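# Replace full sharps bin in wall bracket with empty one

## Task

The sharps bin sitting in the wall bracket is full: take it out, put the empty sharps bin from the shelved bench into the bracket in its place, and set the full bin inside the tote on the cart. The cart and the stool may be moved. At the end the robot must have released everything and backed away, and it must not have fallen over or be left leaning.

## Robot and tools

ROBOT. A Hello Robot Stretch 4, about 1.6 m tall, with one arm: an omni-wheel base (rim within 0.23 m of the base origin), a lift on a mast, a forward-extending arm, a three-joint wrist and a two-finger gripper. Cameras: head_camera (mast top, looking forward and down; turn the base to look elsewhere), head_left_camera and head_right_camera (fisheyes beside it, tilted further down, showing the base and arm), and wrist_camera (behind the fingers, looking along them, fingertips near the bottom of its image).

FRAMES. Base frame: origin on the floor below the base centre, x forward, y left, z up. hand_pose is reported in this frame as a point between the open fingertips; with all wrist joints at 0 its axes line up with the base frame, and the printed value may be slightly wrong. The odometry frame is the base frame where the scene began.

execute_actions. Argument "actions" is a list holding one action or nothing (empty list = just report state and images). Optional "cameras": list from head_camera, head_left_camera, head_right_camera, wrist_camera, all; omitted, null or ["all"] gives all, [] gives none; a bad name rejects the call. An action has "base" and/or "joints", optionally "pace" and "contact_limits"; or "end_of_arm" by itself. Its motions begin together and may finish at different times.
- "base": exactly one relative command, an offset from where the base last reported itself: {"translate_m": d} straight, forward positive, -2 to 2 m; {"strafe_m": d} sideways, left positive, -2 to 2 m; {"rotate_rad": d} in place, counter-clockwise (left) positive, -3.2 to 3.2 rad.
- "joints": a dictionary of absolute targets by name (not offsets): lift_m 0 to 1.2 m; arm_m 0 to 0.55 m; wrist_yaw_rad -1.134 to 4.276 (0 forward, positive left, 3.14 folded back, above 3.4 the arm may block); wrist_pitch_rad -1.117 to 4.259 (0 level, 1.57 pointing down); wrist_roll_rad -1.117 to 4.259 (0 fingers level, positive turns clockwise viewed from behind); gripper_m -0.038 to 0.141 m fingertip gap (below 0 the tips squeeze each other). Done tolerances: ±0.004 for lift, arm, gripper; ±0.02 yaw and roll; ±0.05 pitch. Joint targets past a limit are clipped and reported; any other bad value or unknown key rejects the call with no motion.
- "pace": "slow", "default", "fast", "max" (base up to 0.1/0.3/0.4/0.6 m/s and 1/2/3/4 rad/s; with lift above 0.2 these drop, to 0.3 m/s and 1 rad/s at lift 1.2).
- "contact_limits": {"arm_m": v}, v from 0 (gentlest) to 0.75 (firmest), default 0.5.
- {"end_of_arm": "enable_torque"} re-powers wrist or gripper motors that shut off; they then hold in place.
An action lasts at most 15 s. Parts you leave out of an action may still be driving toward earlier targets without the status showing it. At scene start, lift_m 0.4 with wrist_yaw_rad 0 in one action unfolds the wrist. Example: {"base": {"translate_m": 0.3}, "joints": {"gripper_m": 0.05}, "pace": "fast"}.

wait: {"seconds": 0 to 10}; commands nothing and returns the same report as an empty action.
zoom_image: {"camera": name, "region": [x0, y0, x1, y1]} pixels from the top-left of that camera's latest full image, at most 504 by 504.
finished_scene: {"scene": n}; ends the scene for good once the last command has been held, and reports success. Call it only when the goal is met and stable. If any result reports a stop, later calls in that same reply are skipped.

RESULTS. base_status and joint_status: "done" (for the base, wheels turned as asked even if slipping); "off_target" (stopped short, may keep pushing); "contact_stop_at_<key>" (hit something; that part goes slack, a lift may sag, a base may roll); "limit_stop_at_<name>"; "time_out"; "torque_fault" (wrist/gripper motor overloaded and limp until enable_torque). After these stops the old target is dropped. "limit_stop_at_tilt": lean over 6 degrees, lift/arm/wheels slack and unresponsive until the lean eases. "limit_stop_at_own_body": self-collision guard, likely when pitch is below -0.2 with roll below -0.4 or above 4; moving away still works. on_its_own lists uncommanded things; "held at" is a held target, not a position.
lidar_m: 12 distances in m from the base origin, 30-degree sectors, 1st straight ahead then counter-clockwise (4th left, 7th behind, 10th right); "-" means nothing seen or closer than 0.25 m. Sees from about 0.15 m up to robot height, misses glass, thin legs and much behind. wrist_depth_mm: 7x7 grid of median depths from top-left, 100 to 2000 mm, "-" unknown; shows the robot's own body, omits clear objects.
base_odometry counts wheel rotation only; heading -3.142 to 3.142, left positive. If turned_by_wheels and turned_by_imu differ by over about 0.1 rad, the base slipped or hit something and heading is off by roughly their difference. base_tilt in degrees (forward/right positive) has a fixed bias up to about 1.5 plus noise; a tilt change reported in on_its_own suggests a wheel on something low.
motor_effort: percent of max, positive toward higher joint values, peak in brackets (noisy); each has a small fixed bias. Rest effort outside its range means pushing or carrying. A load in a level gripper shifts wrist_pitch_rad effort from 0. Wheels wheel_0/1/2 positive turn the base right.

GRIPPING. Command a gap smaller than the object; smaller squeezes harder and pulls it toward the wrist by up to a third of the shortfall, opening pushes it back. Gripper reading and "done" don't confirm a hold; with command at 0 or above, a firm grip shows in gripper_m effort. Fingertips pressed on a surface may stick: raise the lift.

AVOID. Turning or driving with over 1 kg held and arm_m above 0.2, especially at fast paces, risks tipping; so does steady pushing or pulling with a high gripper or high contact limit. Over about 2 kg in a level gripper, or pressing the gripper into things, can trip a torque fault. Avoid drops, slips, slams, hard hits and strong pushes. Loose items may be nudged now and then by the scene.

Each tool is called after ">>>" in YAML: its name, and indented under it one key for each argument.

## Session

>>> execute_actions:
  actions: []

Scene clock: 0.00 s.
base_odometry: x=+0.000 y=+0.000 heading=+0.000 (m, m, rad; odometry frame)
turned_by_wheels: +0.000 (rad since the last result)
turned_by_imu: +0.000 (rad since the last result)
base_tilt: forward=-0.2 right=+0.5 (deg)
lidar_m: 2.44 2.17 2.17 1.82 0.92 0.94 1.14 1.81 1.80 2.46 2.17 1.82
base_status: not commanded
joint_positions: lift_m=+0.212 arm_m=+0.002 wrist_yaw_rad=+3.043 wrist_pitch_rad=+0.007 wrist_roll_rad=+0.019 gripper_m=+0.057
joint_status: not commanded
motor_effort: lift_m=+21 arm_m=+0 wrist_yaw_rad=+0 wrist_pitch_rad=-5 wrist_roll_rad=+0 gripper_m=-3 wheel_0=+1 wheel_1=+0 wheel_2=+1 (%)
hand_pose: x=-0.1055 y=+0.1153 z=+0.3882 quat_wxyz=(+0.049, -0.003, +0.010, +0.999) (m; base frame)
wrist_depth_mm: - 145 - 1983 1661 946 809 / - 129 1618 1397 1138 946 820 / - 133 208 1397 1118 946 831 / 118 145 1661 1464 1160 946 831 / - - 1863 1430 1098 960 831 / 1499 1464 202 1336 201 946 878 / 946 976 931 - 991 866 904
pictures: head_camera, head_left_camera, head_right_camera, wrist_camera
Images, in order (width x height): head_camera 420x560, head_left_camera 420x672, head_right_camera 420x672, wrist_camera 616x392.

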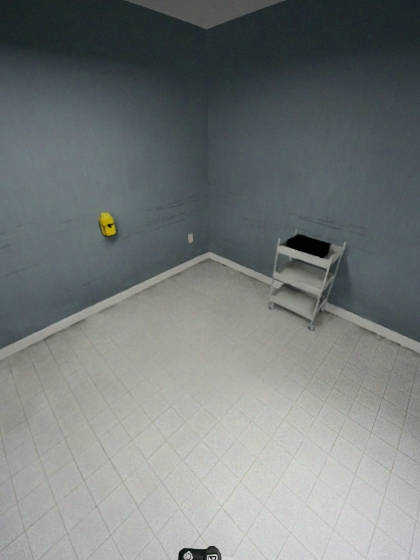

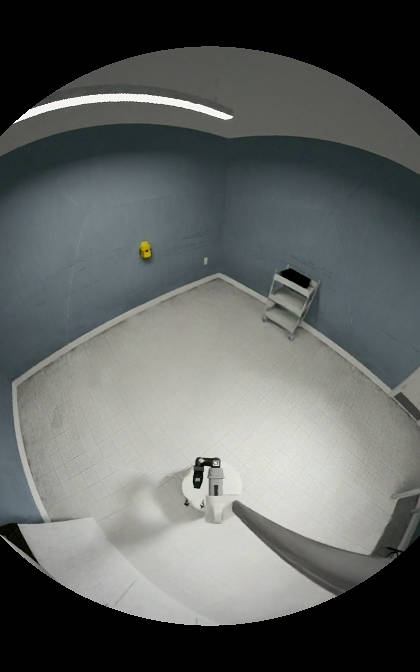

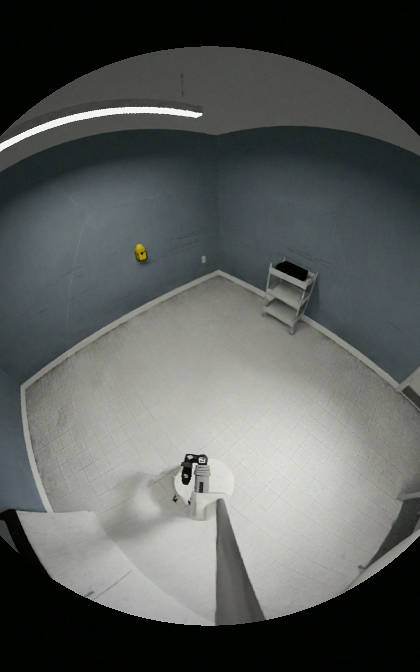

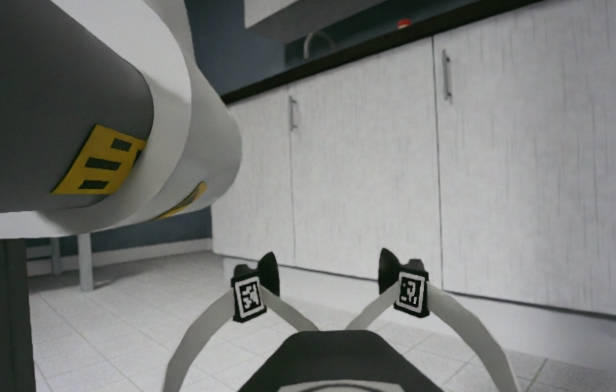

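>>> execute_actions:
  actions:
    - {"base":{"rotate_rad":0.3},"pace":"fast"}
  cameras: []

>>> execute_actions:
  actions:
    - {"base":{"translate_m":1.535},"joints":{"lift_m":0.7,"wrist_yaw_rad":-0.06,"gripper_m":0.141,"wrist_roll_rad":0.03},"pace":"max"}
  cameras: []

>>> execute_actions:
  actions:
    - {"base":{"rotate_rad":0.49},"pace":"fast"}
  cameras: ["head_camera","wrist_camera"]

Scene clock: 1.20 s.
base_odometry: x=+0.000 y=+0.000 heading=+0.300 (m, m, rad; odometry frame)
turned_by_wheels: +0.300 (rad since the last result)
turned_by_imu: +0.300 (rad since the last result)
base_tilt: forward=-0.1 right=+0.5 (deg)
lidar_m: 2.21 2.16 2.02 0.97 0.94 1.01 1.46 1.80 1.93 2.24 1.84 1.88
base_status: done
joint_positions: lift_m=+0.212 arm_m=+0.002 wrist_yaw_rad=+3.043 wrist_pitch_rad=+0.007 wrist_roll_rad=+0.019 gripper_m=+0.057
joint_status: not commanded
motor_effort: lift_m=+20(20) arm_m=-1(0) wrist_yaw_rad=+0(0) wrist_pitch_rad=-6(6) wrist_roll_rad=+2(0) gripper_m=-5(3) wheel_0=-2(10) wheel_1=+0(11) wheel_2=+1(8) (%)
hand_pose: x=-0.1055 y=+0.1153 z=+0.3882 quat_wxyz=(+0.049, -0.003, +0.010, +0.999) (m; base frame)
wrist_depth_mm: - 144 - - 1983 1042 854 / - 128 - - 1308 1042 866 / - 134 208 - 1366 1060 891 / 118 145 - - 1430 1060 878 / - - - - 1366 1060 878 / 1430 1499 201 1308 201 1078 931 / 960 960 891 - 991 854 891
pictures: none
No camera images: the call's "cameras" was empty. Leave "cameras" out to get every camera's image.

Scene clock: 5.33 s.
base_odometry: x=+1.466 y=+0.454 heading=+0.300 (m, m, rad; odometry frame)
turned_by_wheels: +0.000 (rad since the last result)
turned_by_imu: +0.002 (rad since the last result)
base_tilt: forward=-0.1 right=+0.6 (deg)
lidar_m: 0.68 0.70 0.82 1.19 2.18 1.97 2.51 3.22 2.04 1.16 1.49 1.03
base_status: done
joint_positions: lift_m=+0.700 arm_m=+0.002 wrist_yaw_rad=-0.060 wrist_pitch_rad=+0.007 wrist_roll_rad=+0.030 gripper_m=+0.141
joint_status: all done
motor_effort: lift_m=+22(28) arm_m=-1(0) wrist_yaw_rad=-1(4) wrist_pitch_rad=-6(6) wrist_roll_rad=+1(4) gripper_m=+1(1) wheel_0=+1(12) wheel_1=+1(9) wheel_2=+2(17) (%)
hand_pose: x=+0.4558 y=-0.1045 z=+0.8760 quat_wxyz=(+0.999, +0.015, +0.003, -0.030) (m; base frame)
wrist_depth_mm: 508 569 615 699 788 917 1078 / 512 564 627 691 778 917 1060 / 521 559 615 699 788 904 1098 / 508 473 621 699 788 931 1078 / 512 466 621 699 798 866 1098 / 508 462 591 676 750 842 1078 / 517 549 615 - 820 878 1060
pictures: none
No camera images: the call's "cameras" was empty. Leave "cameras" out to get every camera's image.

Scene clock: 6.50 s.
base_odometry: x=+1.466 y=+0.454 heading=+0.790 (m, m, rad; odometry frame)
turned_by_wheels: +0.490 (rad since the last result)
turned_by_imu: +0.491 (rad since the last result)
base_tilt: forward=-0.2 right=+0.5 (deg)
lidar_m: 0.68 0.83 1.18 2.19 1.96 2.42 3.97 2.08 1.21 1.50 1.05 0.68
base_status: done
joint_positions: lift_m=+0.700 arm_m=+0.002 wrist_yaw_rad=-0.060 wrist_pitch_rad=+0.007 wrist_roll_rad=+0.030 gripper_m=+0.141
joint_status: not commanded
motor_effort: lift_m=+22(22) arm_m=+0(1) wrist_yaw_rad=-1(2) wrist_pitch_rad=-6(6) wrist_roll_rad=+3(2) gripper_m=+1(0) wheel_0=-3(9) wheel_1=+0(9) wheel_2=-1(9) (%)
hand_pose: x=+0.4558 y=-0.1045 z=+0.8760 quat_wxyz=(+0.999, +0.015, +0.003, -0.030) (m; base frame)
wrist_depth_mm: 569 564 554 549 549 544 544 / 569 564 554 559 549 549 544 / 569 574 554 559 549 549 539 / 574 564 564 559 459 544 549 / 574 574 569 559 455 549 544 / 574 569 559 564 455 549 549 / 574 574 574 - 559 554 549
pictures: head_camera, wrist_camera
Images, in order (width x height): head_camera 420x560, wrist_camera 616x392.

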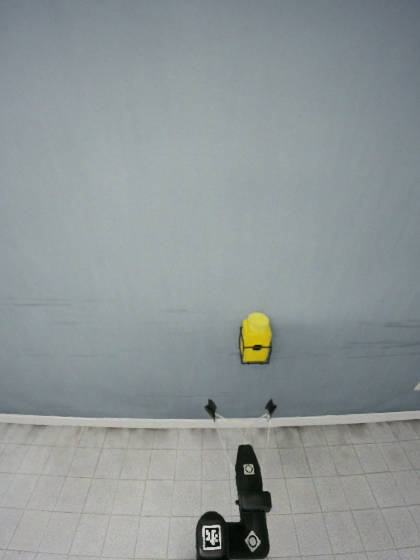

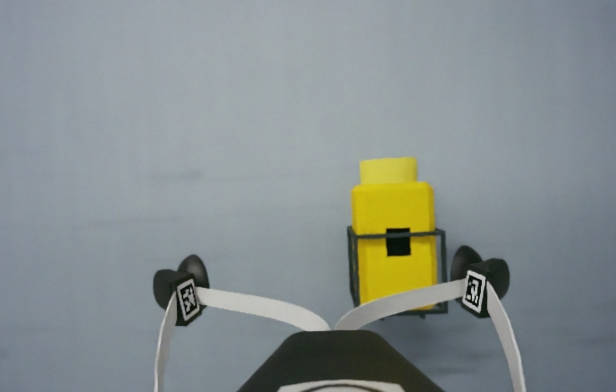

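>>> execute_actions:
  actions:
    - {"base":{"strafe_m":-0.085},"joints":{"lift_m":0.715,"wrist_yaw_rad":-0.09,"arm_m":0.2}}
  cameras: ["head_camera","wrist_camera"]

Scene clock: 8.33 s.
base_odometry: x=+1.527 y=+0.394 heading=+0.790 (m, m, rad; odometry frame)
turned_by_wheels: +0.000 (rad since the last result)
turned_by_imu: +0.000 (rad since the last result)
base_tilt: forward=-0.2 right=+0.6 (deg)
lidar_m: 0.66 0.82 1.15 2.27 2.04 2.58 3.37 1.95 1.12 1.42 1.05 0.80
base_status: done
joint_positions: lift_m=+0.715 arm_m=+0.199 wrist_yaw_rad=-0.090 wrist_pitch_rad=+0.007 wrist_roll_rad=+0.030 gripper_m=+0.141
joint_status: all done
motor_effort: lift_m=+24(26) arm_m=+6(9) wrist_yaw_rad=-1(3) wrist_pitch_rad=-5(6) wrist_roll_rad=+2(3) gripper_m=+1(2) wheel_0=+3(10) wheel_1=-2(10) wheel_2=-1(0) (%)
hand_pose: x=+0.6493 y=-0.1130 z=+0.8908 quat_wxyz=(+0.999, +0.015, +0.003, -0.045) (m; base frame)
wrist_depth_mm: 357 357 357 355 357 355 355 / 357 357 355 353 357 355 355 / 355 359 357 357 357 357 355 / 359 359 359 263 359 357 357 / 362 362 362 257 264 357 357 / 364 359 248 249 257 357 359 / 362 362 362 - 359 359 364
pictures: head_camera, wrist_camera
Images, in order (width x height): head_camera 420x560, wrist_camera 616x392.

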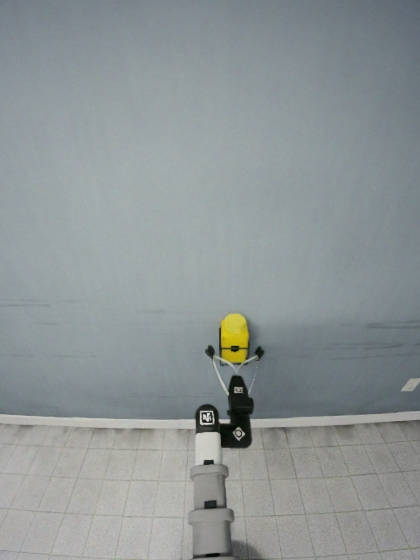

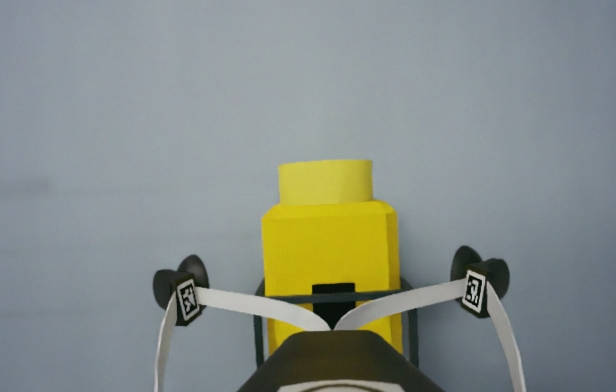

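>>> execute_actions:
  actions:
    - {"base":{"strafe_m":-0.007},"joints":{"lift_m":0.72,"arm_m":0.288}}
  cameras: []

>>> execute_actions:
  actions:
    - {"joints":{"gripper_m":0.04}}
  cameras: ["head_camera","wrist_camera"]

>>> execute_actions:
  actions:
    - {"joints":{"lift_m":0.85}}
  cameras: ["wrist_camera"]

Scene clock: 9.73 s.
base_odometry: x=+1.532 y=+0.389 heading=+0.790 (m, m, rad; odometry frame)
turned_by_wheels: +0.000 (rad since the last result)
turned_by_imu: +0.000 (rad since the last result)
base_tilt: forward=-0.3 right=+0.6 (deg)
lidar_m: 0.67 0.80 1.14 2.26 2.06 2.58 3.39 1.38 1.11 1.42 1.06 0.80
base_status: done
joint_positions: lift_m=+0.720 arm_m=+0.287 wrist_yaw_rad=-0.091 wrist_pitch_rad=+0.007 wrist_roll_rad=+0.030 gripper_m=+0.141
joint_status: all done
motor_effort: lift_m=+24(26) arm_m=+7(7) wrist_yaw_rad=+3(3) wrist_pitch_rad=-6(6) wrist_roll_rad=+2(1) gripper_m=-2(0) wheel_0=+2(10) wheel_1=+1(8) wheel_2=+0(1) (%)
hand_pose: x=+0.7370 y=-0.1133 z=+0.8958 quat_wxyz=(+0.999, +0.015, +0.003, -0.046) (m; base frame)
wrist_depth_mm: 270 270 267 266 268 266 266 / 271 270 270 268 268 267 268 / 270 271 270 270 271 268 270 / 271 272 271 182 270 271 270 / 270 271 272 173 173 271 271 / 274 272 194 172 173 270 272 / 273 274 273 - 173 271 272
pictures: none
No camera images: the call's "cameras" was empty. Leave "cameras" out to get every camera's image.

Scene clock: 11.73 s.
base_odometry: x=+1.532 y=+0.389 heading=+0.790 (m, m, rad; odometry frame)
turned_by_wheels: +0.000 (rad since the last result)
turned_by_imu: +0.000 (rad since the last result)
base_tilt: forward=-0.2 right=+0.6 (deg)
lidar_m: 0.64 0.82 1.15 2.27 2.05 2.58 3.37 1.38 1.11 1.42 1.05 0.79
base_status: not commanded
joint_positions: lift_m=+0.720 arm_m=+0.288 wrist_yaw_rad=-0.086 wrist_pitch_rad=+0.008 wrist_roll_rad=+0.030 gripper_m=+0.040
joint_status: all done
motor_effort: lift_m=+24(24) arm_m=+2(7) wrist_yaw_rad=-12(11) wrist_pitch_rad=-6(6) wrist_roll_rad=+3(2) gripper_m=-21(22) wheel_0=+2(3) wheel_1=+1(1) wheel_2=+0(1) (%)
hand_pose: x=+0.7384 y=-0.1120 z=+0.8958 quat_wxyz=(+0.999, +0.015, +0.003, -0.043) (m; base frame)
wrist_depth_mm: 268 267 265 266 266 265 264 / 268 268 266 266 265 265 265 / 271 268 270 268 267 266 265 / 270 270 268 168 191 266 266 / 271 271 268 160 161 267 268 / 272 270 178 161 161 181 267 / 274 273 272 - 157 268 270
pictures: head_camera, wrist_camera
Images, in order (width x height): head_camera 420x560, wrist_camera 616x392.

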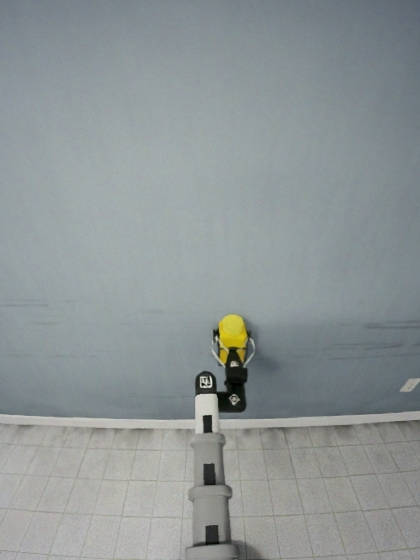

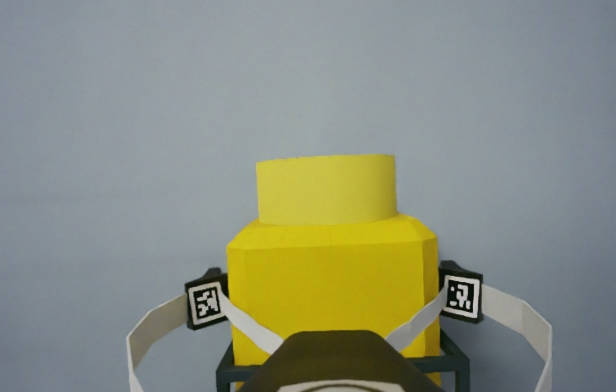

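Scene clock: 13.33 s.
base_odometry: x=+1.532 y=+0.389 heading=+0.790 (m, m, rad; odometry frame)
turned_by_wheels: +0.000 (rad since the last result)
turned_by_imu: +0.000 (rad since the last result)
base_tilt: forward=-0.2 right=+0.5 (deg)
lidar_m: 0.67 0.82 1.17 2.29 2.05 2.60 3.39 1.38 1.10 1.40 1.08 0.79
base_status: not commanded
joint_positions: lift_m=+0.850 arm_m=+0.288 wrist_yaw_rad=-0.090 wrist_pitch_rad=+0.013 wrist_roll_rad=+0.030 gripper_m=+0.040
joint_status: all done
motor_effort: lift_m=+26(26) arm_m=+2(2) wrist_yaw_rad=-2(11) wrist_pitch_rad=-21(23) wrist_roll_rad=+1(0) gripper_m=-20(22) wheel_0=+2(2) wheel_1=+1(1) wheel_2=+1(1) (%)
hand_pose: x=+0.7380 y=-0.1129 z=+1.0241 quat_wxyz=(+0.999, +0.015, +0.006, -0.045) (m; base frame)
wrist_depth_mm: 266 266 266 265 265 264 265 / 270 267 266 266 266 266 265 / 268 267 270 268 265 267 266 / 270 271 270 167 189 268 267 / 271 271 271 159 159 270 270 / 272 272 178 160 160 181 271 / 274 273 273 - 162 272 272
pictures: wrist_camera
Images, in order (width x height): wrist_camera 616x392.

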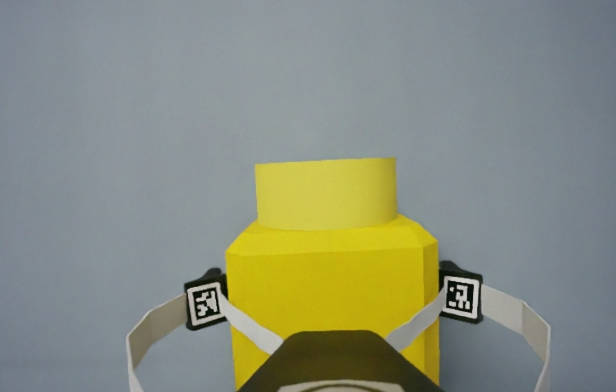

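>>> execute_actions:
  actions:
    - {"joints":{"arm_m":0.05},"base":{"translate_m":-0.52},"pace":"fast"}
  cameras: []

>>> execute_actions:
  actions:
    - {"base":{"rotate_rad":-1.57},"joints":{"lift_m":0.78}}
  cameras: ["head_camera","wrist_camera"]

Scene clock: 16.30 s.
base_odometry: x=+1.166 y=+0.020 heading=+0.790 (m, m, rad; odometry frame)
turned_by_wheels: +0.000 (rad since the last result)
turned_by_imu: +0.000 (rad since the last result)
base_tilt: forward=-0.2 right=+0.6 (deg)
lidar_m: 0.43 1.37 1.93 1.95 1.85 2.62 3.01 1.91 1.00 0.96 1.47 0.47
base_status: done
joint_positions: lift_m=+0.850 arm_m=+0.051 wrist_yaw_rad=-0.090 wrist_pitch_rad=+0.013 wrist_roll_rad=+0.030 gripper_m=+0.040
joint_status: all done
motor_effort: lift_m=+26(26) arm_m=-6(7) wrist_yaw_rad=+0(1) wrist_pitch_rad=-21(21) wrist_roll_rad=+2(2) gripper_m=-16(15) wheel_0=-3(9) wheel_1=-1(8) wheel_2=-2(10) (%)
hand_pose: x=+0.5013 y=-0.1130 z=+1.0242 quat_wxyz=(+0.999, +0.015, +0.006, -0.045) (m; base frame)
wrist_depth_mm: 1042 1025 1025 1008 1008 1025 1025 / 1025 1042 1025 1042 1042 1025 1025 / 1025 1042 1042 1042 1025 1042 1042 / 1042 1042 1042 166 188 1025 1042 / 1042 1042 1060 160 159 1060 1042 / 1060 1042 179 161 160 181 1025 / 1060 1060 1025 - 162 1060 1060
pictures: none
No camera images: the call's "cameras" was empty. Leave "cameras" out to get every camera's image.

Scene clock: 18.37 s.
base_odometry: x=+1.165 y=+0.020 heading=-0.780 (m, m, rad; odometry frame)
turned_by_wheels: -1.570 (rad since the last result)
turned_by_imu: -1.572 (rad since the last result)
base_tilt: forward=-0.2 right=+0.6 (deg)
lidar_m: 0.46 1.47 1.33 1.18 1.37 1.92 2.01 1.86 2.58 2.67 1.92 0.46
base_status: done
joint_positions: lift_m=+0.780 arm_m=+0.051 wrist_yaw_rad=-0.090 wrist_pitch_rad=+0.013 wrist_roll_rad=+0.030 gripper_m=+0.040
joint_status: all done
motor_effort: lift_m=+19(24) arm_m=-6(6) wrist_yaw_rad=+0(3) wrist_pitch_rad=-21(21) wrist_roll_rad=+2(0) gripper_m=-15(18) wheel_0=+3(9) wheel_1=+3(11) wheel_2=+0(8) (%)
hand_pose: x=+0.5014 y=-0.1130 z=+0.9547 quat_wxyz=(+0.999, +0.015, +0.006, -0.045) (m; base frame)
wrist_depth_mm: 1138 1118 1118 1118 1138 1138 1138 / 1118 1118 1118 1138 1138 1138 1138 / 1118 1138 1138 1118 1118 1138 1118 / 1138 1160 1098 166 188 1138 1138 / 1138 1138 1138 160 159 1138 1160 / 1160 1160 178 161 160 181 1138 / 1160 1182 1138 - 162 1138 1160
pictures: head_camera, wrist_camera
Images, in order (width x height): head_camera 420x560, wrist_camera 616x392.

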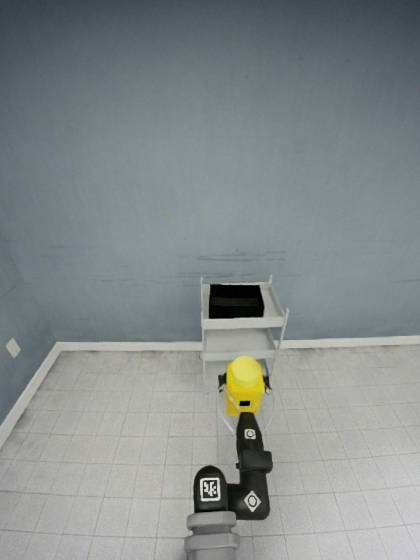

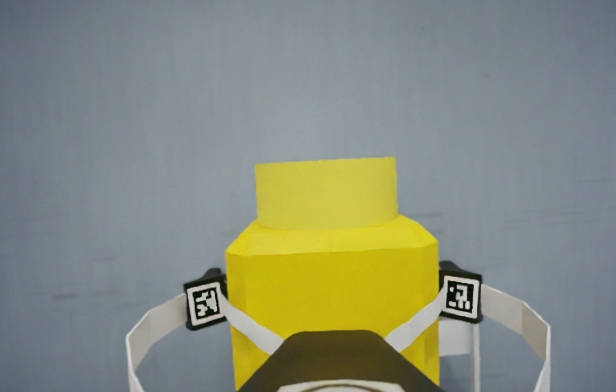

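>>> execute_actions:
  actions:
    - {"base":{"translate_m":0.4},"joints":{"arm_m":0.15,"lift_m":0.8}}
  cameras: []

>>> execute_actions:
  actions:
    - {"base":{"strafe_m":-0.05},"joints":{"arm_m":0.3}}
  cameras: []

>>> execute_actions:
  actions:
    - {"joints":{"lift_m":0.73}}
  cameras: ["head_camera","wrist_camera"]

>>> zoom_image:
  camera: "head_camera"
  region: [160,290,320,430]

Scene clock: 21.33 s.
base_odometry: x=+1.450 y=-0.261 heading=-0.780 (m, m, rad; odometry frame)
turned_by_wheels: +0.000 (rad since the last result)
turned_by_imu: +0.000 (rad since the last result)
base_tilt: forward=-0.2 right=+0.6 (deg)
lidar_m: 0.55 1.05 1.31 1.23 1.22 1.91 2.27 2.28 2.81 2.69 1.35 0.56
base_status: done
joint_positions: lift_m=+0.800 arm_m=+0.149 wrist_yaw_rad=-0.090 wrist_pitch_rad=+0.012 wrist_roll_rad=+0.030 gripper_m=+0.040
joint_status: all done
motor_effort: lift_m=+26(26) arm_m=+6(6) wrist_yaw_rad=+0(0) wrist_pitch_rad=-20(22) wrist_roll_rad=+0(2) gripper_m=-12(18) wheel_0=+2(8) wheel_1=+3(8) wheel_2=-1(10) (%)
hand_pose: x=+0.5993 y=-0.1130 z=+0.9742 quat_wxyz=(+0.999, +0.015, +0.006, -0.045) (m; base frame)
wrist_depth_mm: 634 627 621 621 627 634 627 / 634 640 634 634 627 634 634 / 627 627 627 634 634 634 640 / 634 640 640 166 188 640 647 / 640 640 647 160 159 640 640 / 640 640 178 160 160 181 634 / 647 640 647 - 163 640 640
pictures: none
No camera images: the call's "cameras" was empty. Leave "cameras" out to get every camera's image.

Scene clock: 22.83 s.
base_odometry: x=+1.415 y=-0.296 heading=-0.779 (m, m, rad; odometry frame)
turned_by_wheels: +0.000 (rad since the last result)
turned_by_imu: +0.000 (rad since the last result)
base_tilt: forward=-0.1 right=+0.6 (deg)
lidar_m: 0.56 1.03 1.36 1.25 1.29 1.98 2.25 2.28 2.72 2.65 1.34 0.60
base_status: done
joint_positions: lift_m=+0.800 arm_m=+0.299 wrist_yaw_rad=-0.090 wrist_pitch_rad=+0.012 wrist_roll_rad=+0.030 gripper_m=+0.040
joint_status: all done
motor_effort: lift_m=+26(26) arm_m=+6(6) wrist_yaw_rad=-1(2) wrist_pitch_rad=-20(20) wrist_roll_rad=+0(3) gripper_m=-13(16) wheel_0=+3(9) wheel_1=+0(10) wheel_2=+0(0) (%)
hand_pose: x=+0.7493 y=-0.1129 z=+0.9742 quat_wxyz=(+0.999, +0.015, +0.006, -0.045) (m; base frame)
wrist_depth_mm: 477 477 477 480 484 480 477 / 477 477 477 477 480 484 480 / 480 477 484 484 484 480 480 / 484 484 484 166 187 488 480 / 480 484 488 159 160 480 480 / 484 488 179 160 160 181 480 / 492 492 488 - 162 484 496
pictures: none
No camera images: the call's "cameras" was empty. Leave "cameras" out to get every camera's image.

Scene clock: 24.10 s.
base_odometry: x=+1.415 y=-0.296 heading=-0.779 (m, m, rad; odometry frame)
turned_by_wheels: +0.000 (rad since the last result)
turned_by_imu: +0.000 (rad since the last result)
base_tilt: forward=-0.1 right=+0.6 (deg)
lidar_m: 0.54 1.05 1.36 1.24 1.31 1.94 2.24 2.28 2.74 2.67 1.36 0.60
base_status: not commanded
joint_positions: lift_m=+0.730 arm_m=+0.299 wrist_yaw_rad=-0.090 wrist_pitch_rad=+0.012 wrist_roll_rad=+0.030 gripper_m=+0.040
joint_status: all done
motor_effort: lift_m=+19(25) arm_m=+6(6) wrist_yaw_rad=-1(1) wrist_pitch_rad=-21(21) wrist_roll_rad=+2(1) gripper_m=-19(15) wheel_0=+3(3) wheel_1=+0(0) wheel_2=+0(0) (%)
hand_pose: x=+0.7493 y=-0.1129 z=+0.9047 quat_wxyz=(+0.999, +0.015, +0.006, -0.045) (m; base frame)
wrist_depth_mm: 480 477 473 477 477 477 477 / 477 477 480 477 480 480 473 / 484 480 477 480 477 477 480 / 484 484 480 167 187 480 477 / 488 484 488 159 160 484 488 / 488 484 178 160 160 181 488 / 496 488 484 - 162 488 413
pictures: head_camera, wrist_camera
Images, in order (width x height): head_camera 420x560, wrist_camera 616x392.

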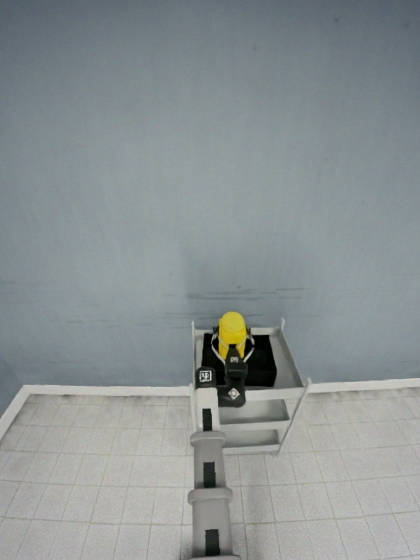

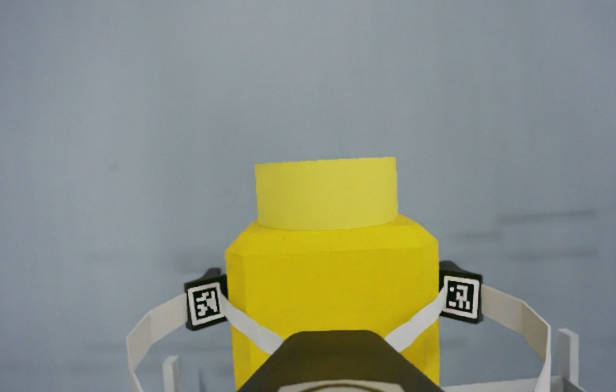

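Region (160, 290, 320, 430) of head_camera's 420x560 image, scaled by 3.150, with more detail than that image has; it fills the top 441 rows of this view, and the rest is white.

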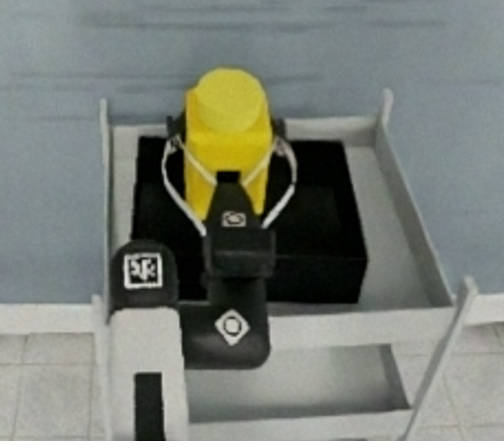

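>>> execute_actions:
  actions:
    - {"base":{"strafe_m":-0.03},"joints":{"lift_m":0.625},"pace":"slow"}
  cameras: ["wrist_camera"]

Scene clock: 25.93 s.
base_odometry: x=+1.394 y=-0.318 heading=-0.779 (m, m, rad; odometry frame)
turned_by_wheels: +0.000 (rad since the last result)
turned_by_imu: +0.000 (rad since the last result)
base_tilt: forward=-0.2 right=+0.6 (deg)
lidar_m: 0.56 1.03 1.40 1.30 1.32 2.01 2.24 2.28 2.73 2.64 1.36 0.59
base_status: done
joint_positions: lift_m=+0.625 arm_m=+0.299 wrist_yaw_rad=-0.090 wrist_pitch_rad=+0.013 wrist_roll_rad=+0.030 gripper_m=+0.040
joint_status: all done
motor_effort: lift_m=+19(18) arm_m=+6(6) wrist_yaw_rad=-1(2) wrist_pitch_rad=-20(21) wrist_roll_rad=+2(1) gripper_m=-18(12) wheel_0=+5(7) wheel_1=-2(7) wheel_2=+0(0) (%)
hand_pose: x=+0.7493 y=-0.1129 z=+0.7998 quat_wxyz=(+0.999, +0.015, +0.006, -0.045) (m; base frame)
wrist_depth_mm: 480 480 477 477 477 473 477 / 480 473 477 480 480 477 480 / 484 480 480 477 480 477 484 / 477 488 488 166 188 480 480 / 484 488 484 159 159 484 484 / 488 397 178 161 160 181 343 / 484 248 332 - 162 319 238
pictures: wrist_camera
Images, in order (width x height): wrist_camera 616x392.

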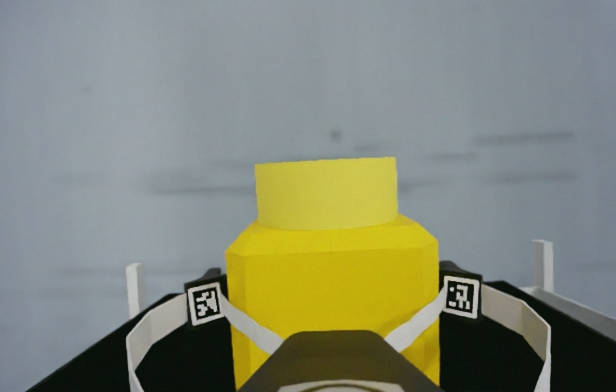

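>>> execute_actions:
  actions:
    - {"joints":{"lift_m":0.612},"pace":"slow"}
  cameras: []

>>> execute_actions:
  actions:
    - {"joints":{"gripper_m":0.125}}
  cameras: []

>>> execute_actions:
  actions:
    - {"joints":{"lift_m":0.75,"arm_m":0.02}}
  cameras: ["head_camera"]

>>> execute_actions:
  actions:
    - {"base":{"rotate_rad":-1.8},"pace":"fast"}
  cameras: ["head_camera"]

Scene clock: 26.97 s.
base_odometry: x=+1.394 y=-0.318 heading=-0.779 (m, m, rad; odometry frame)
turned_by_wheels: +0.000 (rad since the last result)
turned_by_imu: +0.000 (rad since the last result)
base_tilt: forward=-0.2 right=+0.6 (deg)
lidar_m: 0.56 1.04 1.39 1.29 1.32 2.03 2.24 2.29 2.73 2.64 1.35 0.60
base_status: not commanded
joint_positions: lift_m=+0.612 arm_m=+0.299 wrist_yaw_rad=-0.090 wrist_pitch_rad=+0.008 wrist_roll_rad=+0.030 gripper_m=+0.040
joint_status: all done
motor_effort: lift_m=+17(19) arm_m=+6(6) wrist_yaw_rad=-1(2) wrist_pitch_rad=-7(21) wrist_roll_rad=+0(1) gripper_m=-17(16) wheel_0=+5(5) wheel_1=-2(2) wheel_2=+0(0) (%)
hand_pose: x=+0.7493 y=-0.1129 z=+0.7884 quat_wxyz=(+0.999, +0.015, +0.003, -0.045) (m; base frame)
wrist_depth_mm: 480 477 477 477 477 480 477 / 477 480 480 480 473 480 480 / 484 477 480 480 480 484 477 / 477 480 480 167 189 484 484 / 477 484 480 159 160 480 480 / 484 330 178 160 160 181 250 / 208 246 332 - 162 319 237
pictures: none
No camera images: the call's "cameras" was empty. Leave "cameras" out to get every camera's image.

Scene clock: 28.73 s.
base_odometry: x=+1.394 y=-0.318 heading=-0.779 (m, m, rad; odometry frame)
turned_by_wheels: +0.000 (rad since the last result)
turned_by_imu: +0.000 (rad since the last result)
base_tilt: forward=-0.2 right=+0.5 (deg)
lidar_m: 0.55 1.05 1.38 1.29 1.32 2.01 2.24 2.28 2.73 2.63 1.36 0.58
base_status: not commanded
joint_positions: lift_m=+0.612 arm_m=+0.299 wrist_yaw_rad=-0.090 wrist_pitch_rad=+0.008 wrist_roll_rad=+0.030 gripper_m=+0.125
joint_status: all done
motor_effort: lift_m=+17(17) arm_m=+6(6) wrist_yaw_rad=+0(2) wrist_pitch_rad=-8(9) wrist_roll_rad=+1(1) gripper_m=+2(19) wheel_0=+5(5) wheel_1=-2(2) wheel_2=+0(0) (%)
hand_pose: x=+0.7493 y=-0.1130 z=+0.7882 quat_wxyz=(+0.999, +0.015, +0.003, -0.045) (m; base frame)
wrist_depth_mm: 477 480 473 477 473 473 480 / 477 477 480 477 477 484 480 / 477 484 480 480 477 480 480 / 480 480 480 193 480 484 488 / 480 484 480 185 185 480 480 / 484 329 192 185 184 285 265 / 208 249 334 - 193 320 251
pictures: none
No camera images: the call's "cameras" was empty. Leave "cameras" out to get every camera's image.

Scene clock: 30.70 s.
base_odometry: x=+1.394 y=-0.318 heading=-0.779 (m, m, rad; odometry frame)
turned_by_wheels: +0.000 (rad since the last result)
turned_by_imu: +0.000 (rad since the last result)
base_tilt: forward=-0.2 right=+0.6 (deg)
lidar_m: 0.56 1.04 1.37 1.28 1.33 2.02 2.25 2.28 2.74 2.63 1.34 0.60
base_status: not commanded
joint_positions: lift_m=+0.750 arm_m=+0.021 wrist_yaw_rad=-0.090 wrist_pitch_rad=+0.007 wrist_roll_rad=+0.030 gripper_m=+0.125
joint_status: all done
motor_effort: lift_m=+24(26) arm_m=-6(6) wrist_yaw_rad=+0(1) wrist_pitch_rad=-7(7) wrist_roll_rad=+1(3) gripper_m=-4(2) wheel_0=+5(5) wheel_1=-2(2) wheel_2=+0(0) (%)
hand_pose: x=+0.4714 y=-0.1130 z=+0.9258 quat_wxyz=(+0.999, +0.015, +0.003, -0.045) (m; base frame)
wrist_depth_mm: 750 759 768 759 759 750 750 / 750 759 750 750 759 759 759 / 759 768 768 759 759 750 759 / 778 768 750 759 759 759 759 / 788 768 778 759 768 759 768 / 768 768 206 477 603 768 768 / 759 768 621 - 521 603 759
pictures: head_camera
Images, in order (width x height): head_camera 420x560.

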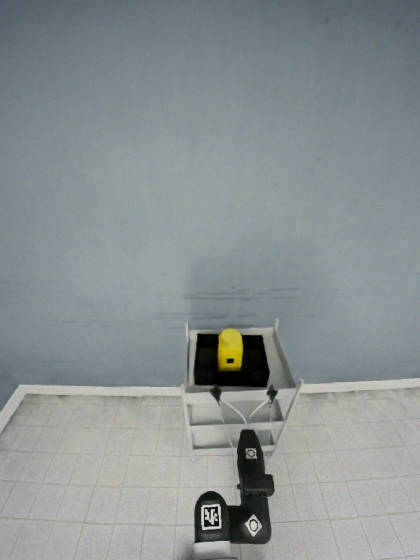

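Scene clock: 32.73 s.
base_odometry: x=+1.394 y=-0.318 heading=-2.579 (m, m, rad; odometry frame)
turned_by_wheels: -1.799 (rad since the last result)
turned_by_imu: -1.803 (rad since the last result)
base_tilt: forward=-0.2 right=+0.6 (deg)
lidar_m: 2.63 1.79 0.66 0.56 0.55 1.21 1.36 1.31 1.65 2.74 2.24 2.57
base_status: done
joint_positions: lift_m=+0.750 arm_m=+0.021 wrist_yaw_rad=-0.090 wrist_pitch_rad=+0.007 wrist_roll_rad=+0.030 gripper_m=+0.125
joint_status: not commanded
motor_effort: lift_m=+24(24) arm_m=-6(6) wrist_yaw_rad=+0(0) wrist_pitch_rad=-6(6) wrist_roll_rad=+1(0) gripper_m=+1(0) wheel_0=+4(8) wheel_1=+4(11) wheel_2=+0(9) (%)
hand_pose: x=+0.4714 y=-0.1130 z=+0.9258 quat_wxyz=(+0.999, +0.015, +0.003, -0.045) (m; base frame)
wrist_depth_mm: - - - - - - - / - - - - - - - / - - - - - - - / - - - - - - - / - - - - - - - / - - 206 - - - - / - - - - - 1921 -
pictures: head_camera
Images, in order (width x height): head_camera 420x560.

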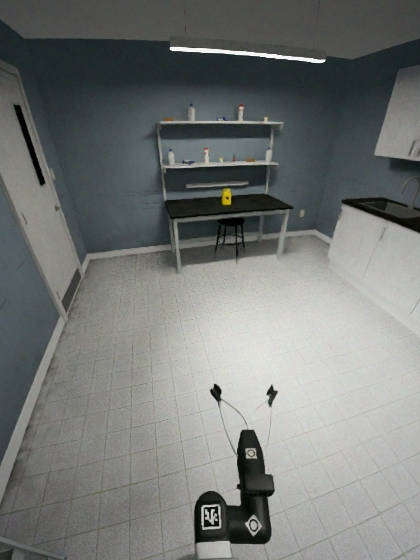

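>>> execute_actions:
  actions:
    - {"base":{"translate_m":2},"joints":{"lift_m":0.86,"gripper_m":0.141},"pace":"max"}
  cameras: ["head_camera","wrist_camera"]

>>> zoom_image:
  camera: "head_camera"
  region: [170,220,330,360]

Scene clock: 42.10 s.
base_odometry: x=-0.297 y=-1.386 heading=-2.578 (m, m, rad; odometry frame)
turned_by_wheels: +0.000 (rad since the last result)
turned_by_imu: +0.001 (rad since the last result)
base_tilt: forward=-0.2 right=+0.6 (deg)
lidar_m: 0.63 0.63 1.49 1.35 1.39 1.63 2.25 3.35 1.96 1.75 1.18 0.71
base_status: done
joint_positions: lift_m=+0.860 arm_m=+0.021 wrist_yaw_rad=-0.090 wrist_pitch_rad=+0.007 wrist_roll_rad=+0.030 gripper_m=+0.141
joint_status: all done
motor_effort: lift_m=+22(27) arm_m=-6(6) wrist_yaw_rad=-1(1) wrist_pitch_rad=-6(6) wrist_roll_rad=+3(3) gripper_m=+1(1) wheel_0=+1(9) wheel_1=+2(9) wheel_2=+2(11) (%)
hand_pose: x=+0.4714 y=-0.1130 z=+1.0360 quat_wxyz=(+0.999, +0.015, +0.003, -0.045) (m; base frame)
wrist_depth_mm: 1078 1118 1182 1255 1281 1366 1537 / 1060 1118 1229 1255 1281 1430 1499 / 1098 960 1160 1229 1308 1397 1397 / 1078 1118 1182 1255 1366 1397 1537 / 1060 1138 1182 1255 1281 1366 1576 / 1060 1008 891 1008 798 831 917 / 1042 723 715 - 715 654 647
pictures: head_camera, wrist_camera
Images, in order (width x height): head_camera 420x560, wrist_camera 616x392.

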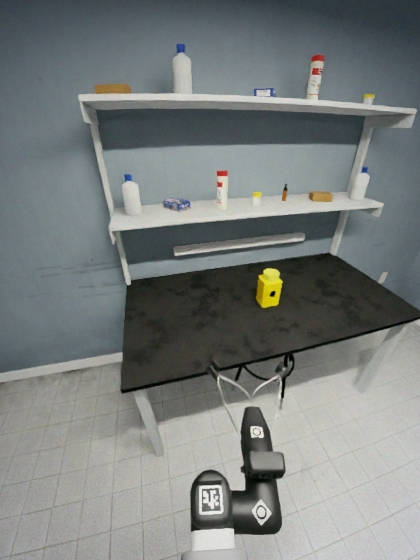

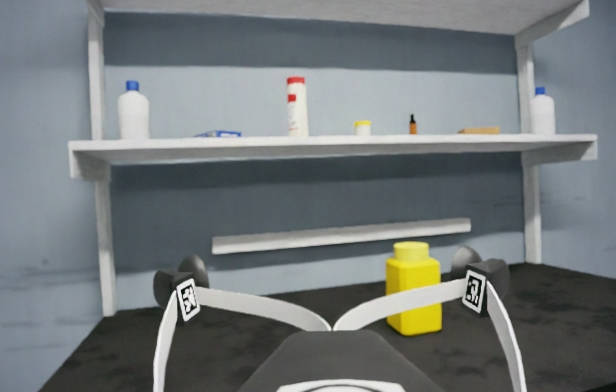

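Region (170, 220, 330, 360) of head_camera's 420x560 image, scaled by 3.150, with more detail than that image has; it fills the top 441 rows of this view, and the rest is white.

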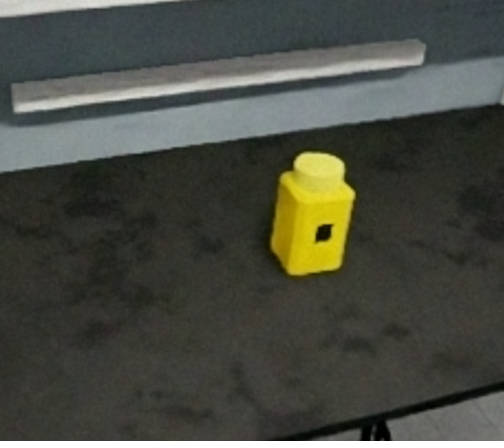

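>>> execute_actions:
  actions:
    - {"base":{"strafe_m":-0.25},"joints":{"lift_m":0.73,"wrist_yaw_rad":0.03,"arm_m":0.3},"pace":"fast"}
  cameras: ["wrist_camera"]

>>> execute_actions:
  actions:
    - {"base":{"translate_m":0.17}}
  cameras: ["head_camera","wrist_camera"]

Scene clock: 44.23 s.
base_odometry: x=-0.431 y=-1.175 heading=-2.578 (m, m, rad; odometry frame)
turned_by_wheels: +0.000 (rad since the last result)
turned_by_imu: -0.001 (rad since the last result)
base_tilt: forward=-0.3 right=+0.6 (deg)
lidar_m: 0.66 0.68 1.79 1.61 1.63 1.97 3.29 3.30 1.72 1.51 1.30 0.80
base_status: done
joint_positions: lift_m=+0.730 arm_m=+0.299 wrist_yaw_rad=+0.030 wrist_pitch_rad=+0.007 wrist_roll_rad=+0.030 gripper_m=+0.141
joint_status: all done
motor_effort: lift_m=+17(20) arm_m=+6(5) wrist_yaw_rad=-1(7) wrist_pitch_rad=-6(6) wrist_roll_rad=+1(0) gripper_m=-1(2) wheel_0=+0(12) wheel_1=+1(12) wheel_2=+0(3) (%)
hand_pose: x=+0.7608 y=-0.0787 z=+0.9063 quat_wxyz=(+1.000, +0.015, +0.004, +0.015) (m; base frame)
wrist_depth_mm: 931 931 946 991 1008 1042 866 / 732 788 831 842 891 931 946 / 904 946 946 991 1025 1042 1078 / 917 946 960 991 1025 1060 1078 / 917 946 991 891 831 1008 976 / 676 609 530 492 496 484 549 / 455 433 430 - 427 392 402
pictures: wrist_camera
Images, in order (width x height): wrist_camera 616x392.

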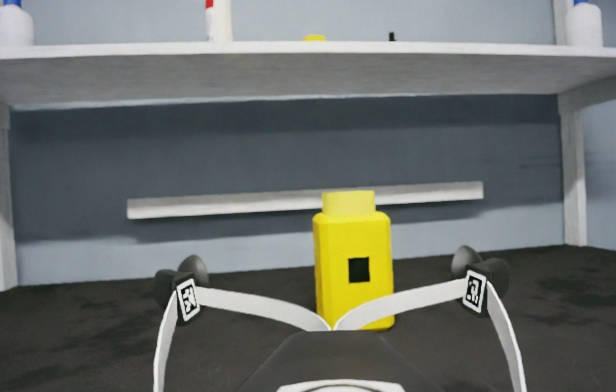

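Scene clock: 46.17 s.
base_odometry: x=-0.574 y=-1.265 heading=-2.578 (m, m, rad; odometry frame)
turned_by_wheels: +0.001 (rad since the last result)
turned_by_imu: +0.001 (rad since the last result)
base_tilt: forward=-0.2 right=+0.6 (deg)
lidar_m: 0.52 0.52 0.62 1.62 1.67 2.02 3.47 3.46 1.66 1.47 1.01 0.57
base_status: done
joint_positions: lift_m=+0.730 arm_m=+0.299 wrist_yaw_rad=+0.030 wrist_pitch_rad=+0.007 wrist_roll_rad=+0.030 gripper_m=+0.141
joint_status: not commanded
motor_effort: lift_m=+18(18) arm_m=+6(6) wrist_yaw_rad=+0(1) wrist_pitch_rad=-6(6) wrist_roll_rad=+2(3) gripper_m=-4(3) wheel_0=+3(8) wheel_1=+3(8) wheel_2=+2(9) (%)
hand_pose: x=+0.7609 y=-0.0787 z=+0.9063 quat_wxyz=(+1.000, +0.015, +0.004, +0.015) (m; base frame)
wrist_depth_mm: 508 517 530 549 559 574 603 / 750 778 788 820 831 854 891 / 750 788 809 820 842 891 878 / 750 768 788 820 820 866 891 / 750 788 798 355 322 878 866 / 676 609 530 317 322 484 539 / 455 439 433 - 336 394 399
pictures: head_camera, wrist_camera
Images, in order (width x height): head_camera 420x560, wrist_camera 616x392.

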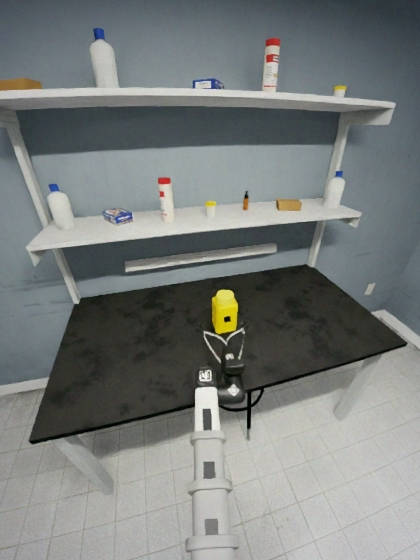

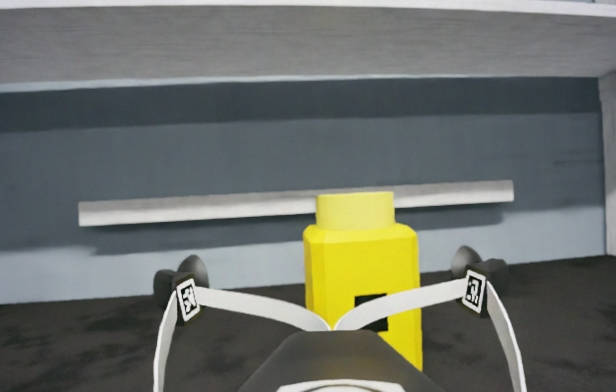

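>>> execute_actions:
  actions:
    - {"base":{"strafe_m":-0.04},"joints":{"lift_m":0.711,"wrist_yaw_rad":0.1,"arm_m":0.39}}
  cameras: ["wrist_camera"]

Scene clock: 47.53 s.
base_odometry: x=-0.595 y=-1.232 heading=-2.577 (m, m, rad; odometry frame)
turned_by_wheels: +0.000 (rad since the last result)
turned_by_imu: +0.000 (rad since the last result)
base_tilt: forward=-0.2 right=+0.6 (deg)
lidar_m: 0.52 0.51 0.62 1.66 1.71 2.06 3.44 3.46 1.61 1.43 0.98 0.61
base_status: done
joint_positions: lift_m=+0.711 arm_m=+0.389 wrist_yaw_rad=+0.100 wrist_pitch_rad=+0.007 wrist_roll_rad=+0.030 gripper_m=+0.141
joint_status: all done
motor_effort: lift_m=+17(19) arm_m=+6(3) wrist_yaw_rad=-1(4) wrist_pitch_rad=-6(6) wrist_roll_rad=+3(3) gripper_m=-6(0) wheel_0=+2(10) wheel_1=-1(10) wheel_2=+0(1) (%)
hand_pose: x=+0.8556 y=-0.0582 z=+0.8874 quat_wxyz=(+0.999, +0.015, +0.004, +0.050) (m; base frame)
wrist_depth_mm: 549 554 574 597 603 627 654 / 691 715 715 723 741 741 759 / 707 715 732 723 741 732 750 / 707 707 654 238 668 741 750 / 707 715 723 224 225 741 759 / 609 544 477 224 225 433 492 / 410 394 389 - 234 357 362
pictures: wrist_camera
Images, in order (width x height): wrist_camera 616x392.

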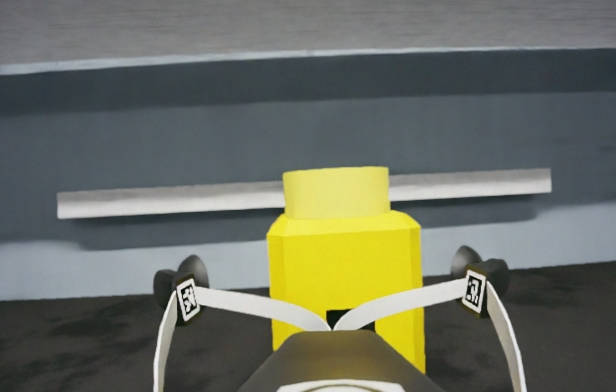

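>>> execute_actions:
  actions:
    - {"joints":{"arm_m":0.437}}
  cameras: []

>>> execute_actions:
  actions:
    - {"joints":{"gripper_m":0.04}}
  cameras: []

>>> execute_actions:
  actions:
    - {"joints":{"lift_m":0.75}}
  cameras: ["wrist_camera"]

Scene clock: 48.70 s.
base_odometry: x=-0.595 y=-1.232 heading=-2.577 (m, m, rad; odometry frame)
turned_by_wheels: +0.000 (rad since the last result)
turned_by_imu: +0.000 (rad since the last result)
base_tilt: forward=-0.2 right=+0.7 (deg)
lidar_m: 0.52 0.51 0.65 1.65 1.69 2.07 3.45 3.46 1.62 1.44 0.99 0.60
base_status: not commanded
joint_positions: lift_m=+0.711 arm_m=+0.436 wrist_yaw_rad=+0.100 wrist_pitch_rad=+0.007 wrist_roll_rad=+0.030 gripper_m=+0.141
joint_status: all done
motor_effort: lift_m=+17(17) arm_m=+6(6) wrist_yaw_rad=-1(0) wrist_pitch_rad=-6(6) wrist_roll_rad=+2(1) gripper_m=-2(2) wheel_0=+2(2) wheel_1=-1(1) wheel_2=+0(0) (%)
hand_pose: x=+0.9026 y=-0.0582 z=+0.8874 quat_wxyz=(+0.999, +0.015, +0.004, +0.050) (m; base frame)
wrist_depth_mm: 554 559 580 591 609 627 654 / 661 661 676 676 683 691 699 / 661 668 668 683 683 699 699 / 661 668 609 189 627 634 707 / 654 668 676 179 182 699 707 / 609 544 202 178 182 430 488 / 415 392 387 - 183 353 366
pictures: none
No camera images: the call's "cameras" was empty. Leave "cameras" out to get every camera's image.

Scene clock: 50.70 s.
base_odometry: x=-0.595 y=-1.232 heading=-2.577 (m, m, rad; odometry frame)
turned_by_wheels: +0.000 (rad since the last result)
turned_by_imu: +0.000 (rad since the last result)
base_tilt: forward=-0.1 right=+0.7 (deg)
lidar_m: 0.50 0.52 0.63 1.68 1.71 2.08 3.44 3.47 1.62 1.43 0.99 0.59
base_status: not commanded
joint_positions: lift_m=+0.711 arm_m=+0.436 wrist_yaw_rad=+0.100 wrist_pitch_rad=+0.007 wrist_roll_rad=+0.030 gripper_m=+0.040
joint_status: all done
motor_effort: lift_m=+17(17) arm_m=+6(6) wrist_yaw_rad=-1(0) wrist_pitch_rad=-6(6) wrist_roll_rad=+3(1) gripper_m=-16(21) wheel_0=+2(2) wheel_1=-1(1) wheel_2=+0(0) (%)
hand_pose: x=+0.9026 y=-0.0582 z=+0.8874 quat_wxyz=(+0.999, +0.015, +0.004, +0.050) (m; base frame)
wrist_depth_mm: 549 559 574 597 615 627 661 / 654 668 668 676 691 683 707 / 661 661 676 683 691 699 699 / 661 654 609 176 627 647 707 / 668 676 668 167 168 707 715 / 615 603 183 167 167 181 496 / 410 379 362 - 167 355 345
pictures: none
No camera images: the call's "cameras" was empty. Leave "cameras" out to get every camera's image.

Scene clock: 51.70 s.
base_odometry: x=-0.595 y=-1.232 heading=-2.577 (m, m, rad; odometry frame)
turned_by_wheels: +0.000 (rad since the last result)
turned_by_imu: +0.000 (rad since the last result)
base_tilt: forward=-0.2 right=+0.7 (deg)
lidar_m: 0.52 0.52 0.61 1.66 1.70 2.07 3.46 3.46 1.60 1.43 0.98 0.59
base_status: not commanded
joint_positions: lift_m=+0.750 arm_m=+0.436 wrist_yaw_rad=+0.100 wrist_pitch_rad=+0.009 wrist_roll_rad=+0.030 gripper_m=+0.040
joint_status: all done
motor_effort: lift_m=+25(27) arm_m=+6(6) wrist_yaw_rad=+0(0) wrist_pitch_rad=-10(11) wrist_roll_rad=+1(2) gripper_m=-18(13) wheel_0=+2(2) wheel_1=-1(1) wheel_2=+0(0) (%)
hand_pose: x=+0.9026 y=-0.0582 z=+0.9253 quat_wxyz=(+0.999, +0.015, +0.005, +0.050) (m; base frame)
wrist_depth_mm: 473 480 496 512 525 535 564 / 668 661 668 683 691 699 699 / 661 668 676 683 683 691 707 / 654 676 668 176 627 683 715 / 661 661 609 167 168 707 699 / 661 668 182 167 167 181 591 / 500 455 442 - 167 436 418
pictures: wrist_camera
Images, in order (width x height): wrist_camera 616x392.

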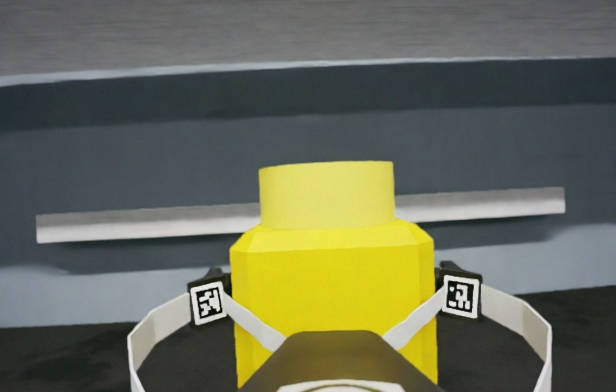

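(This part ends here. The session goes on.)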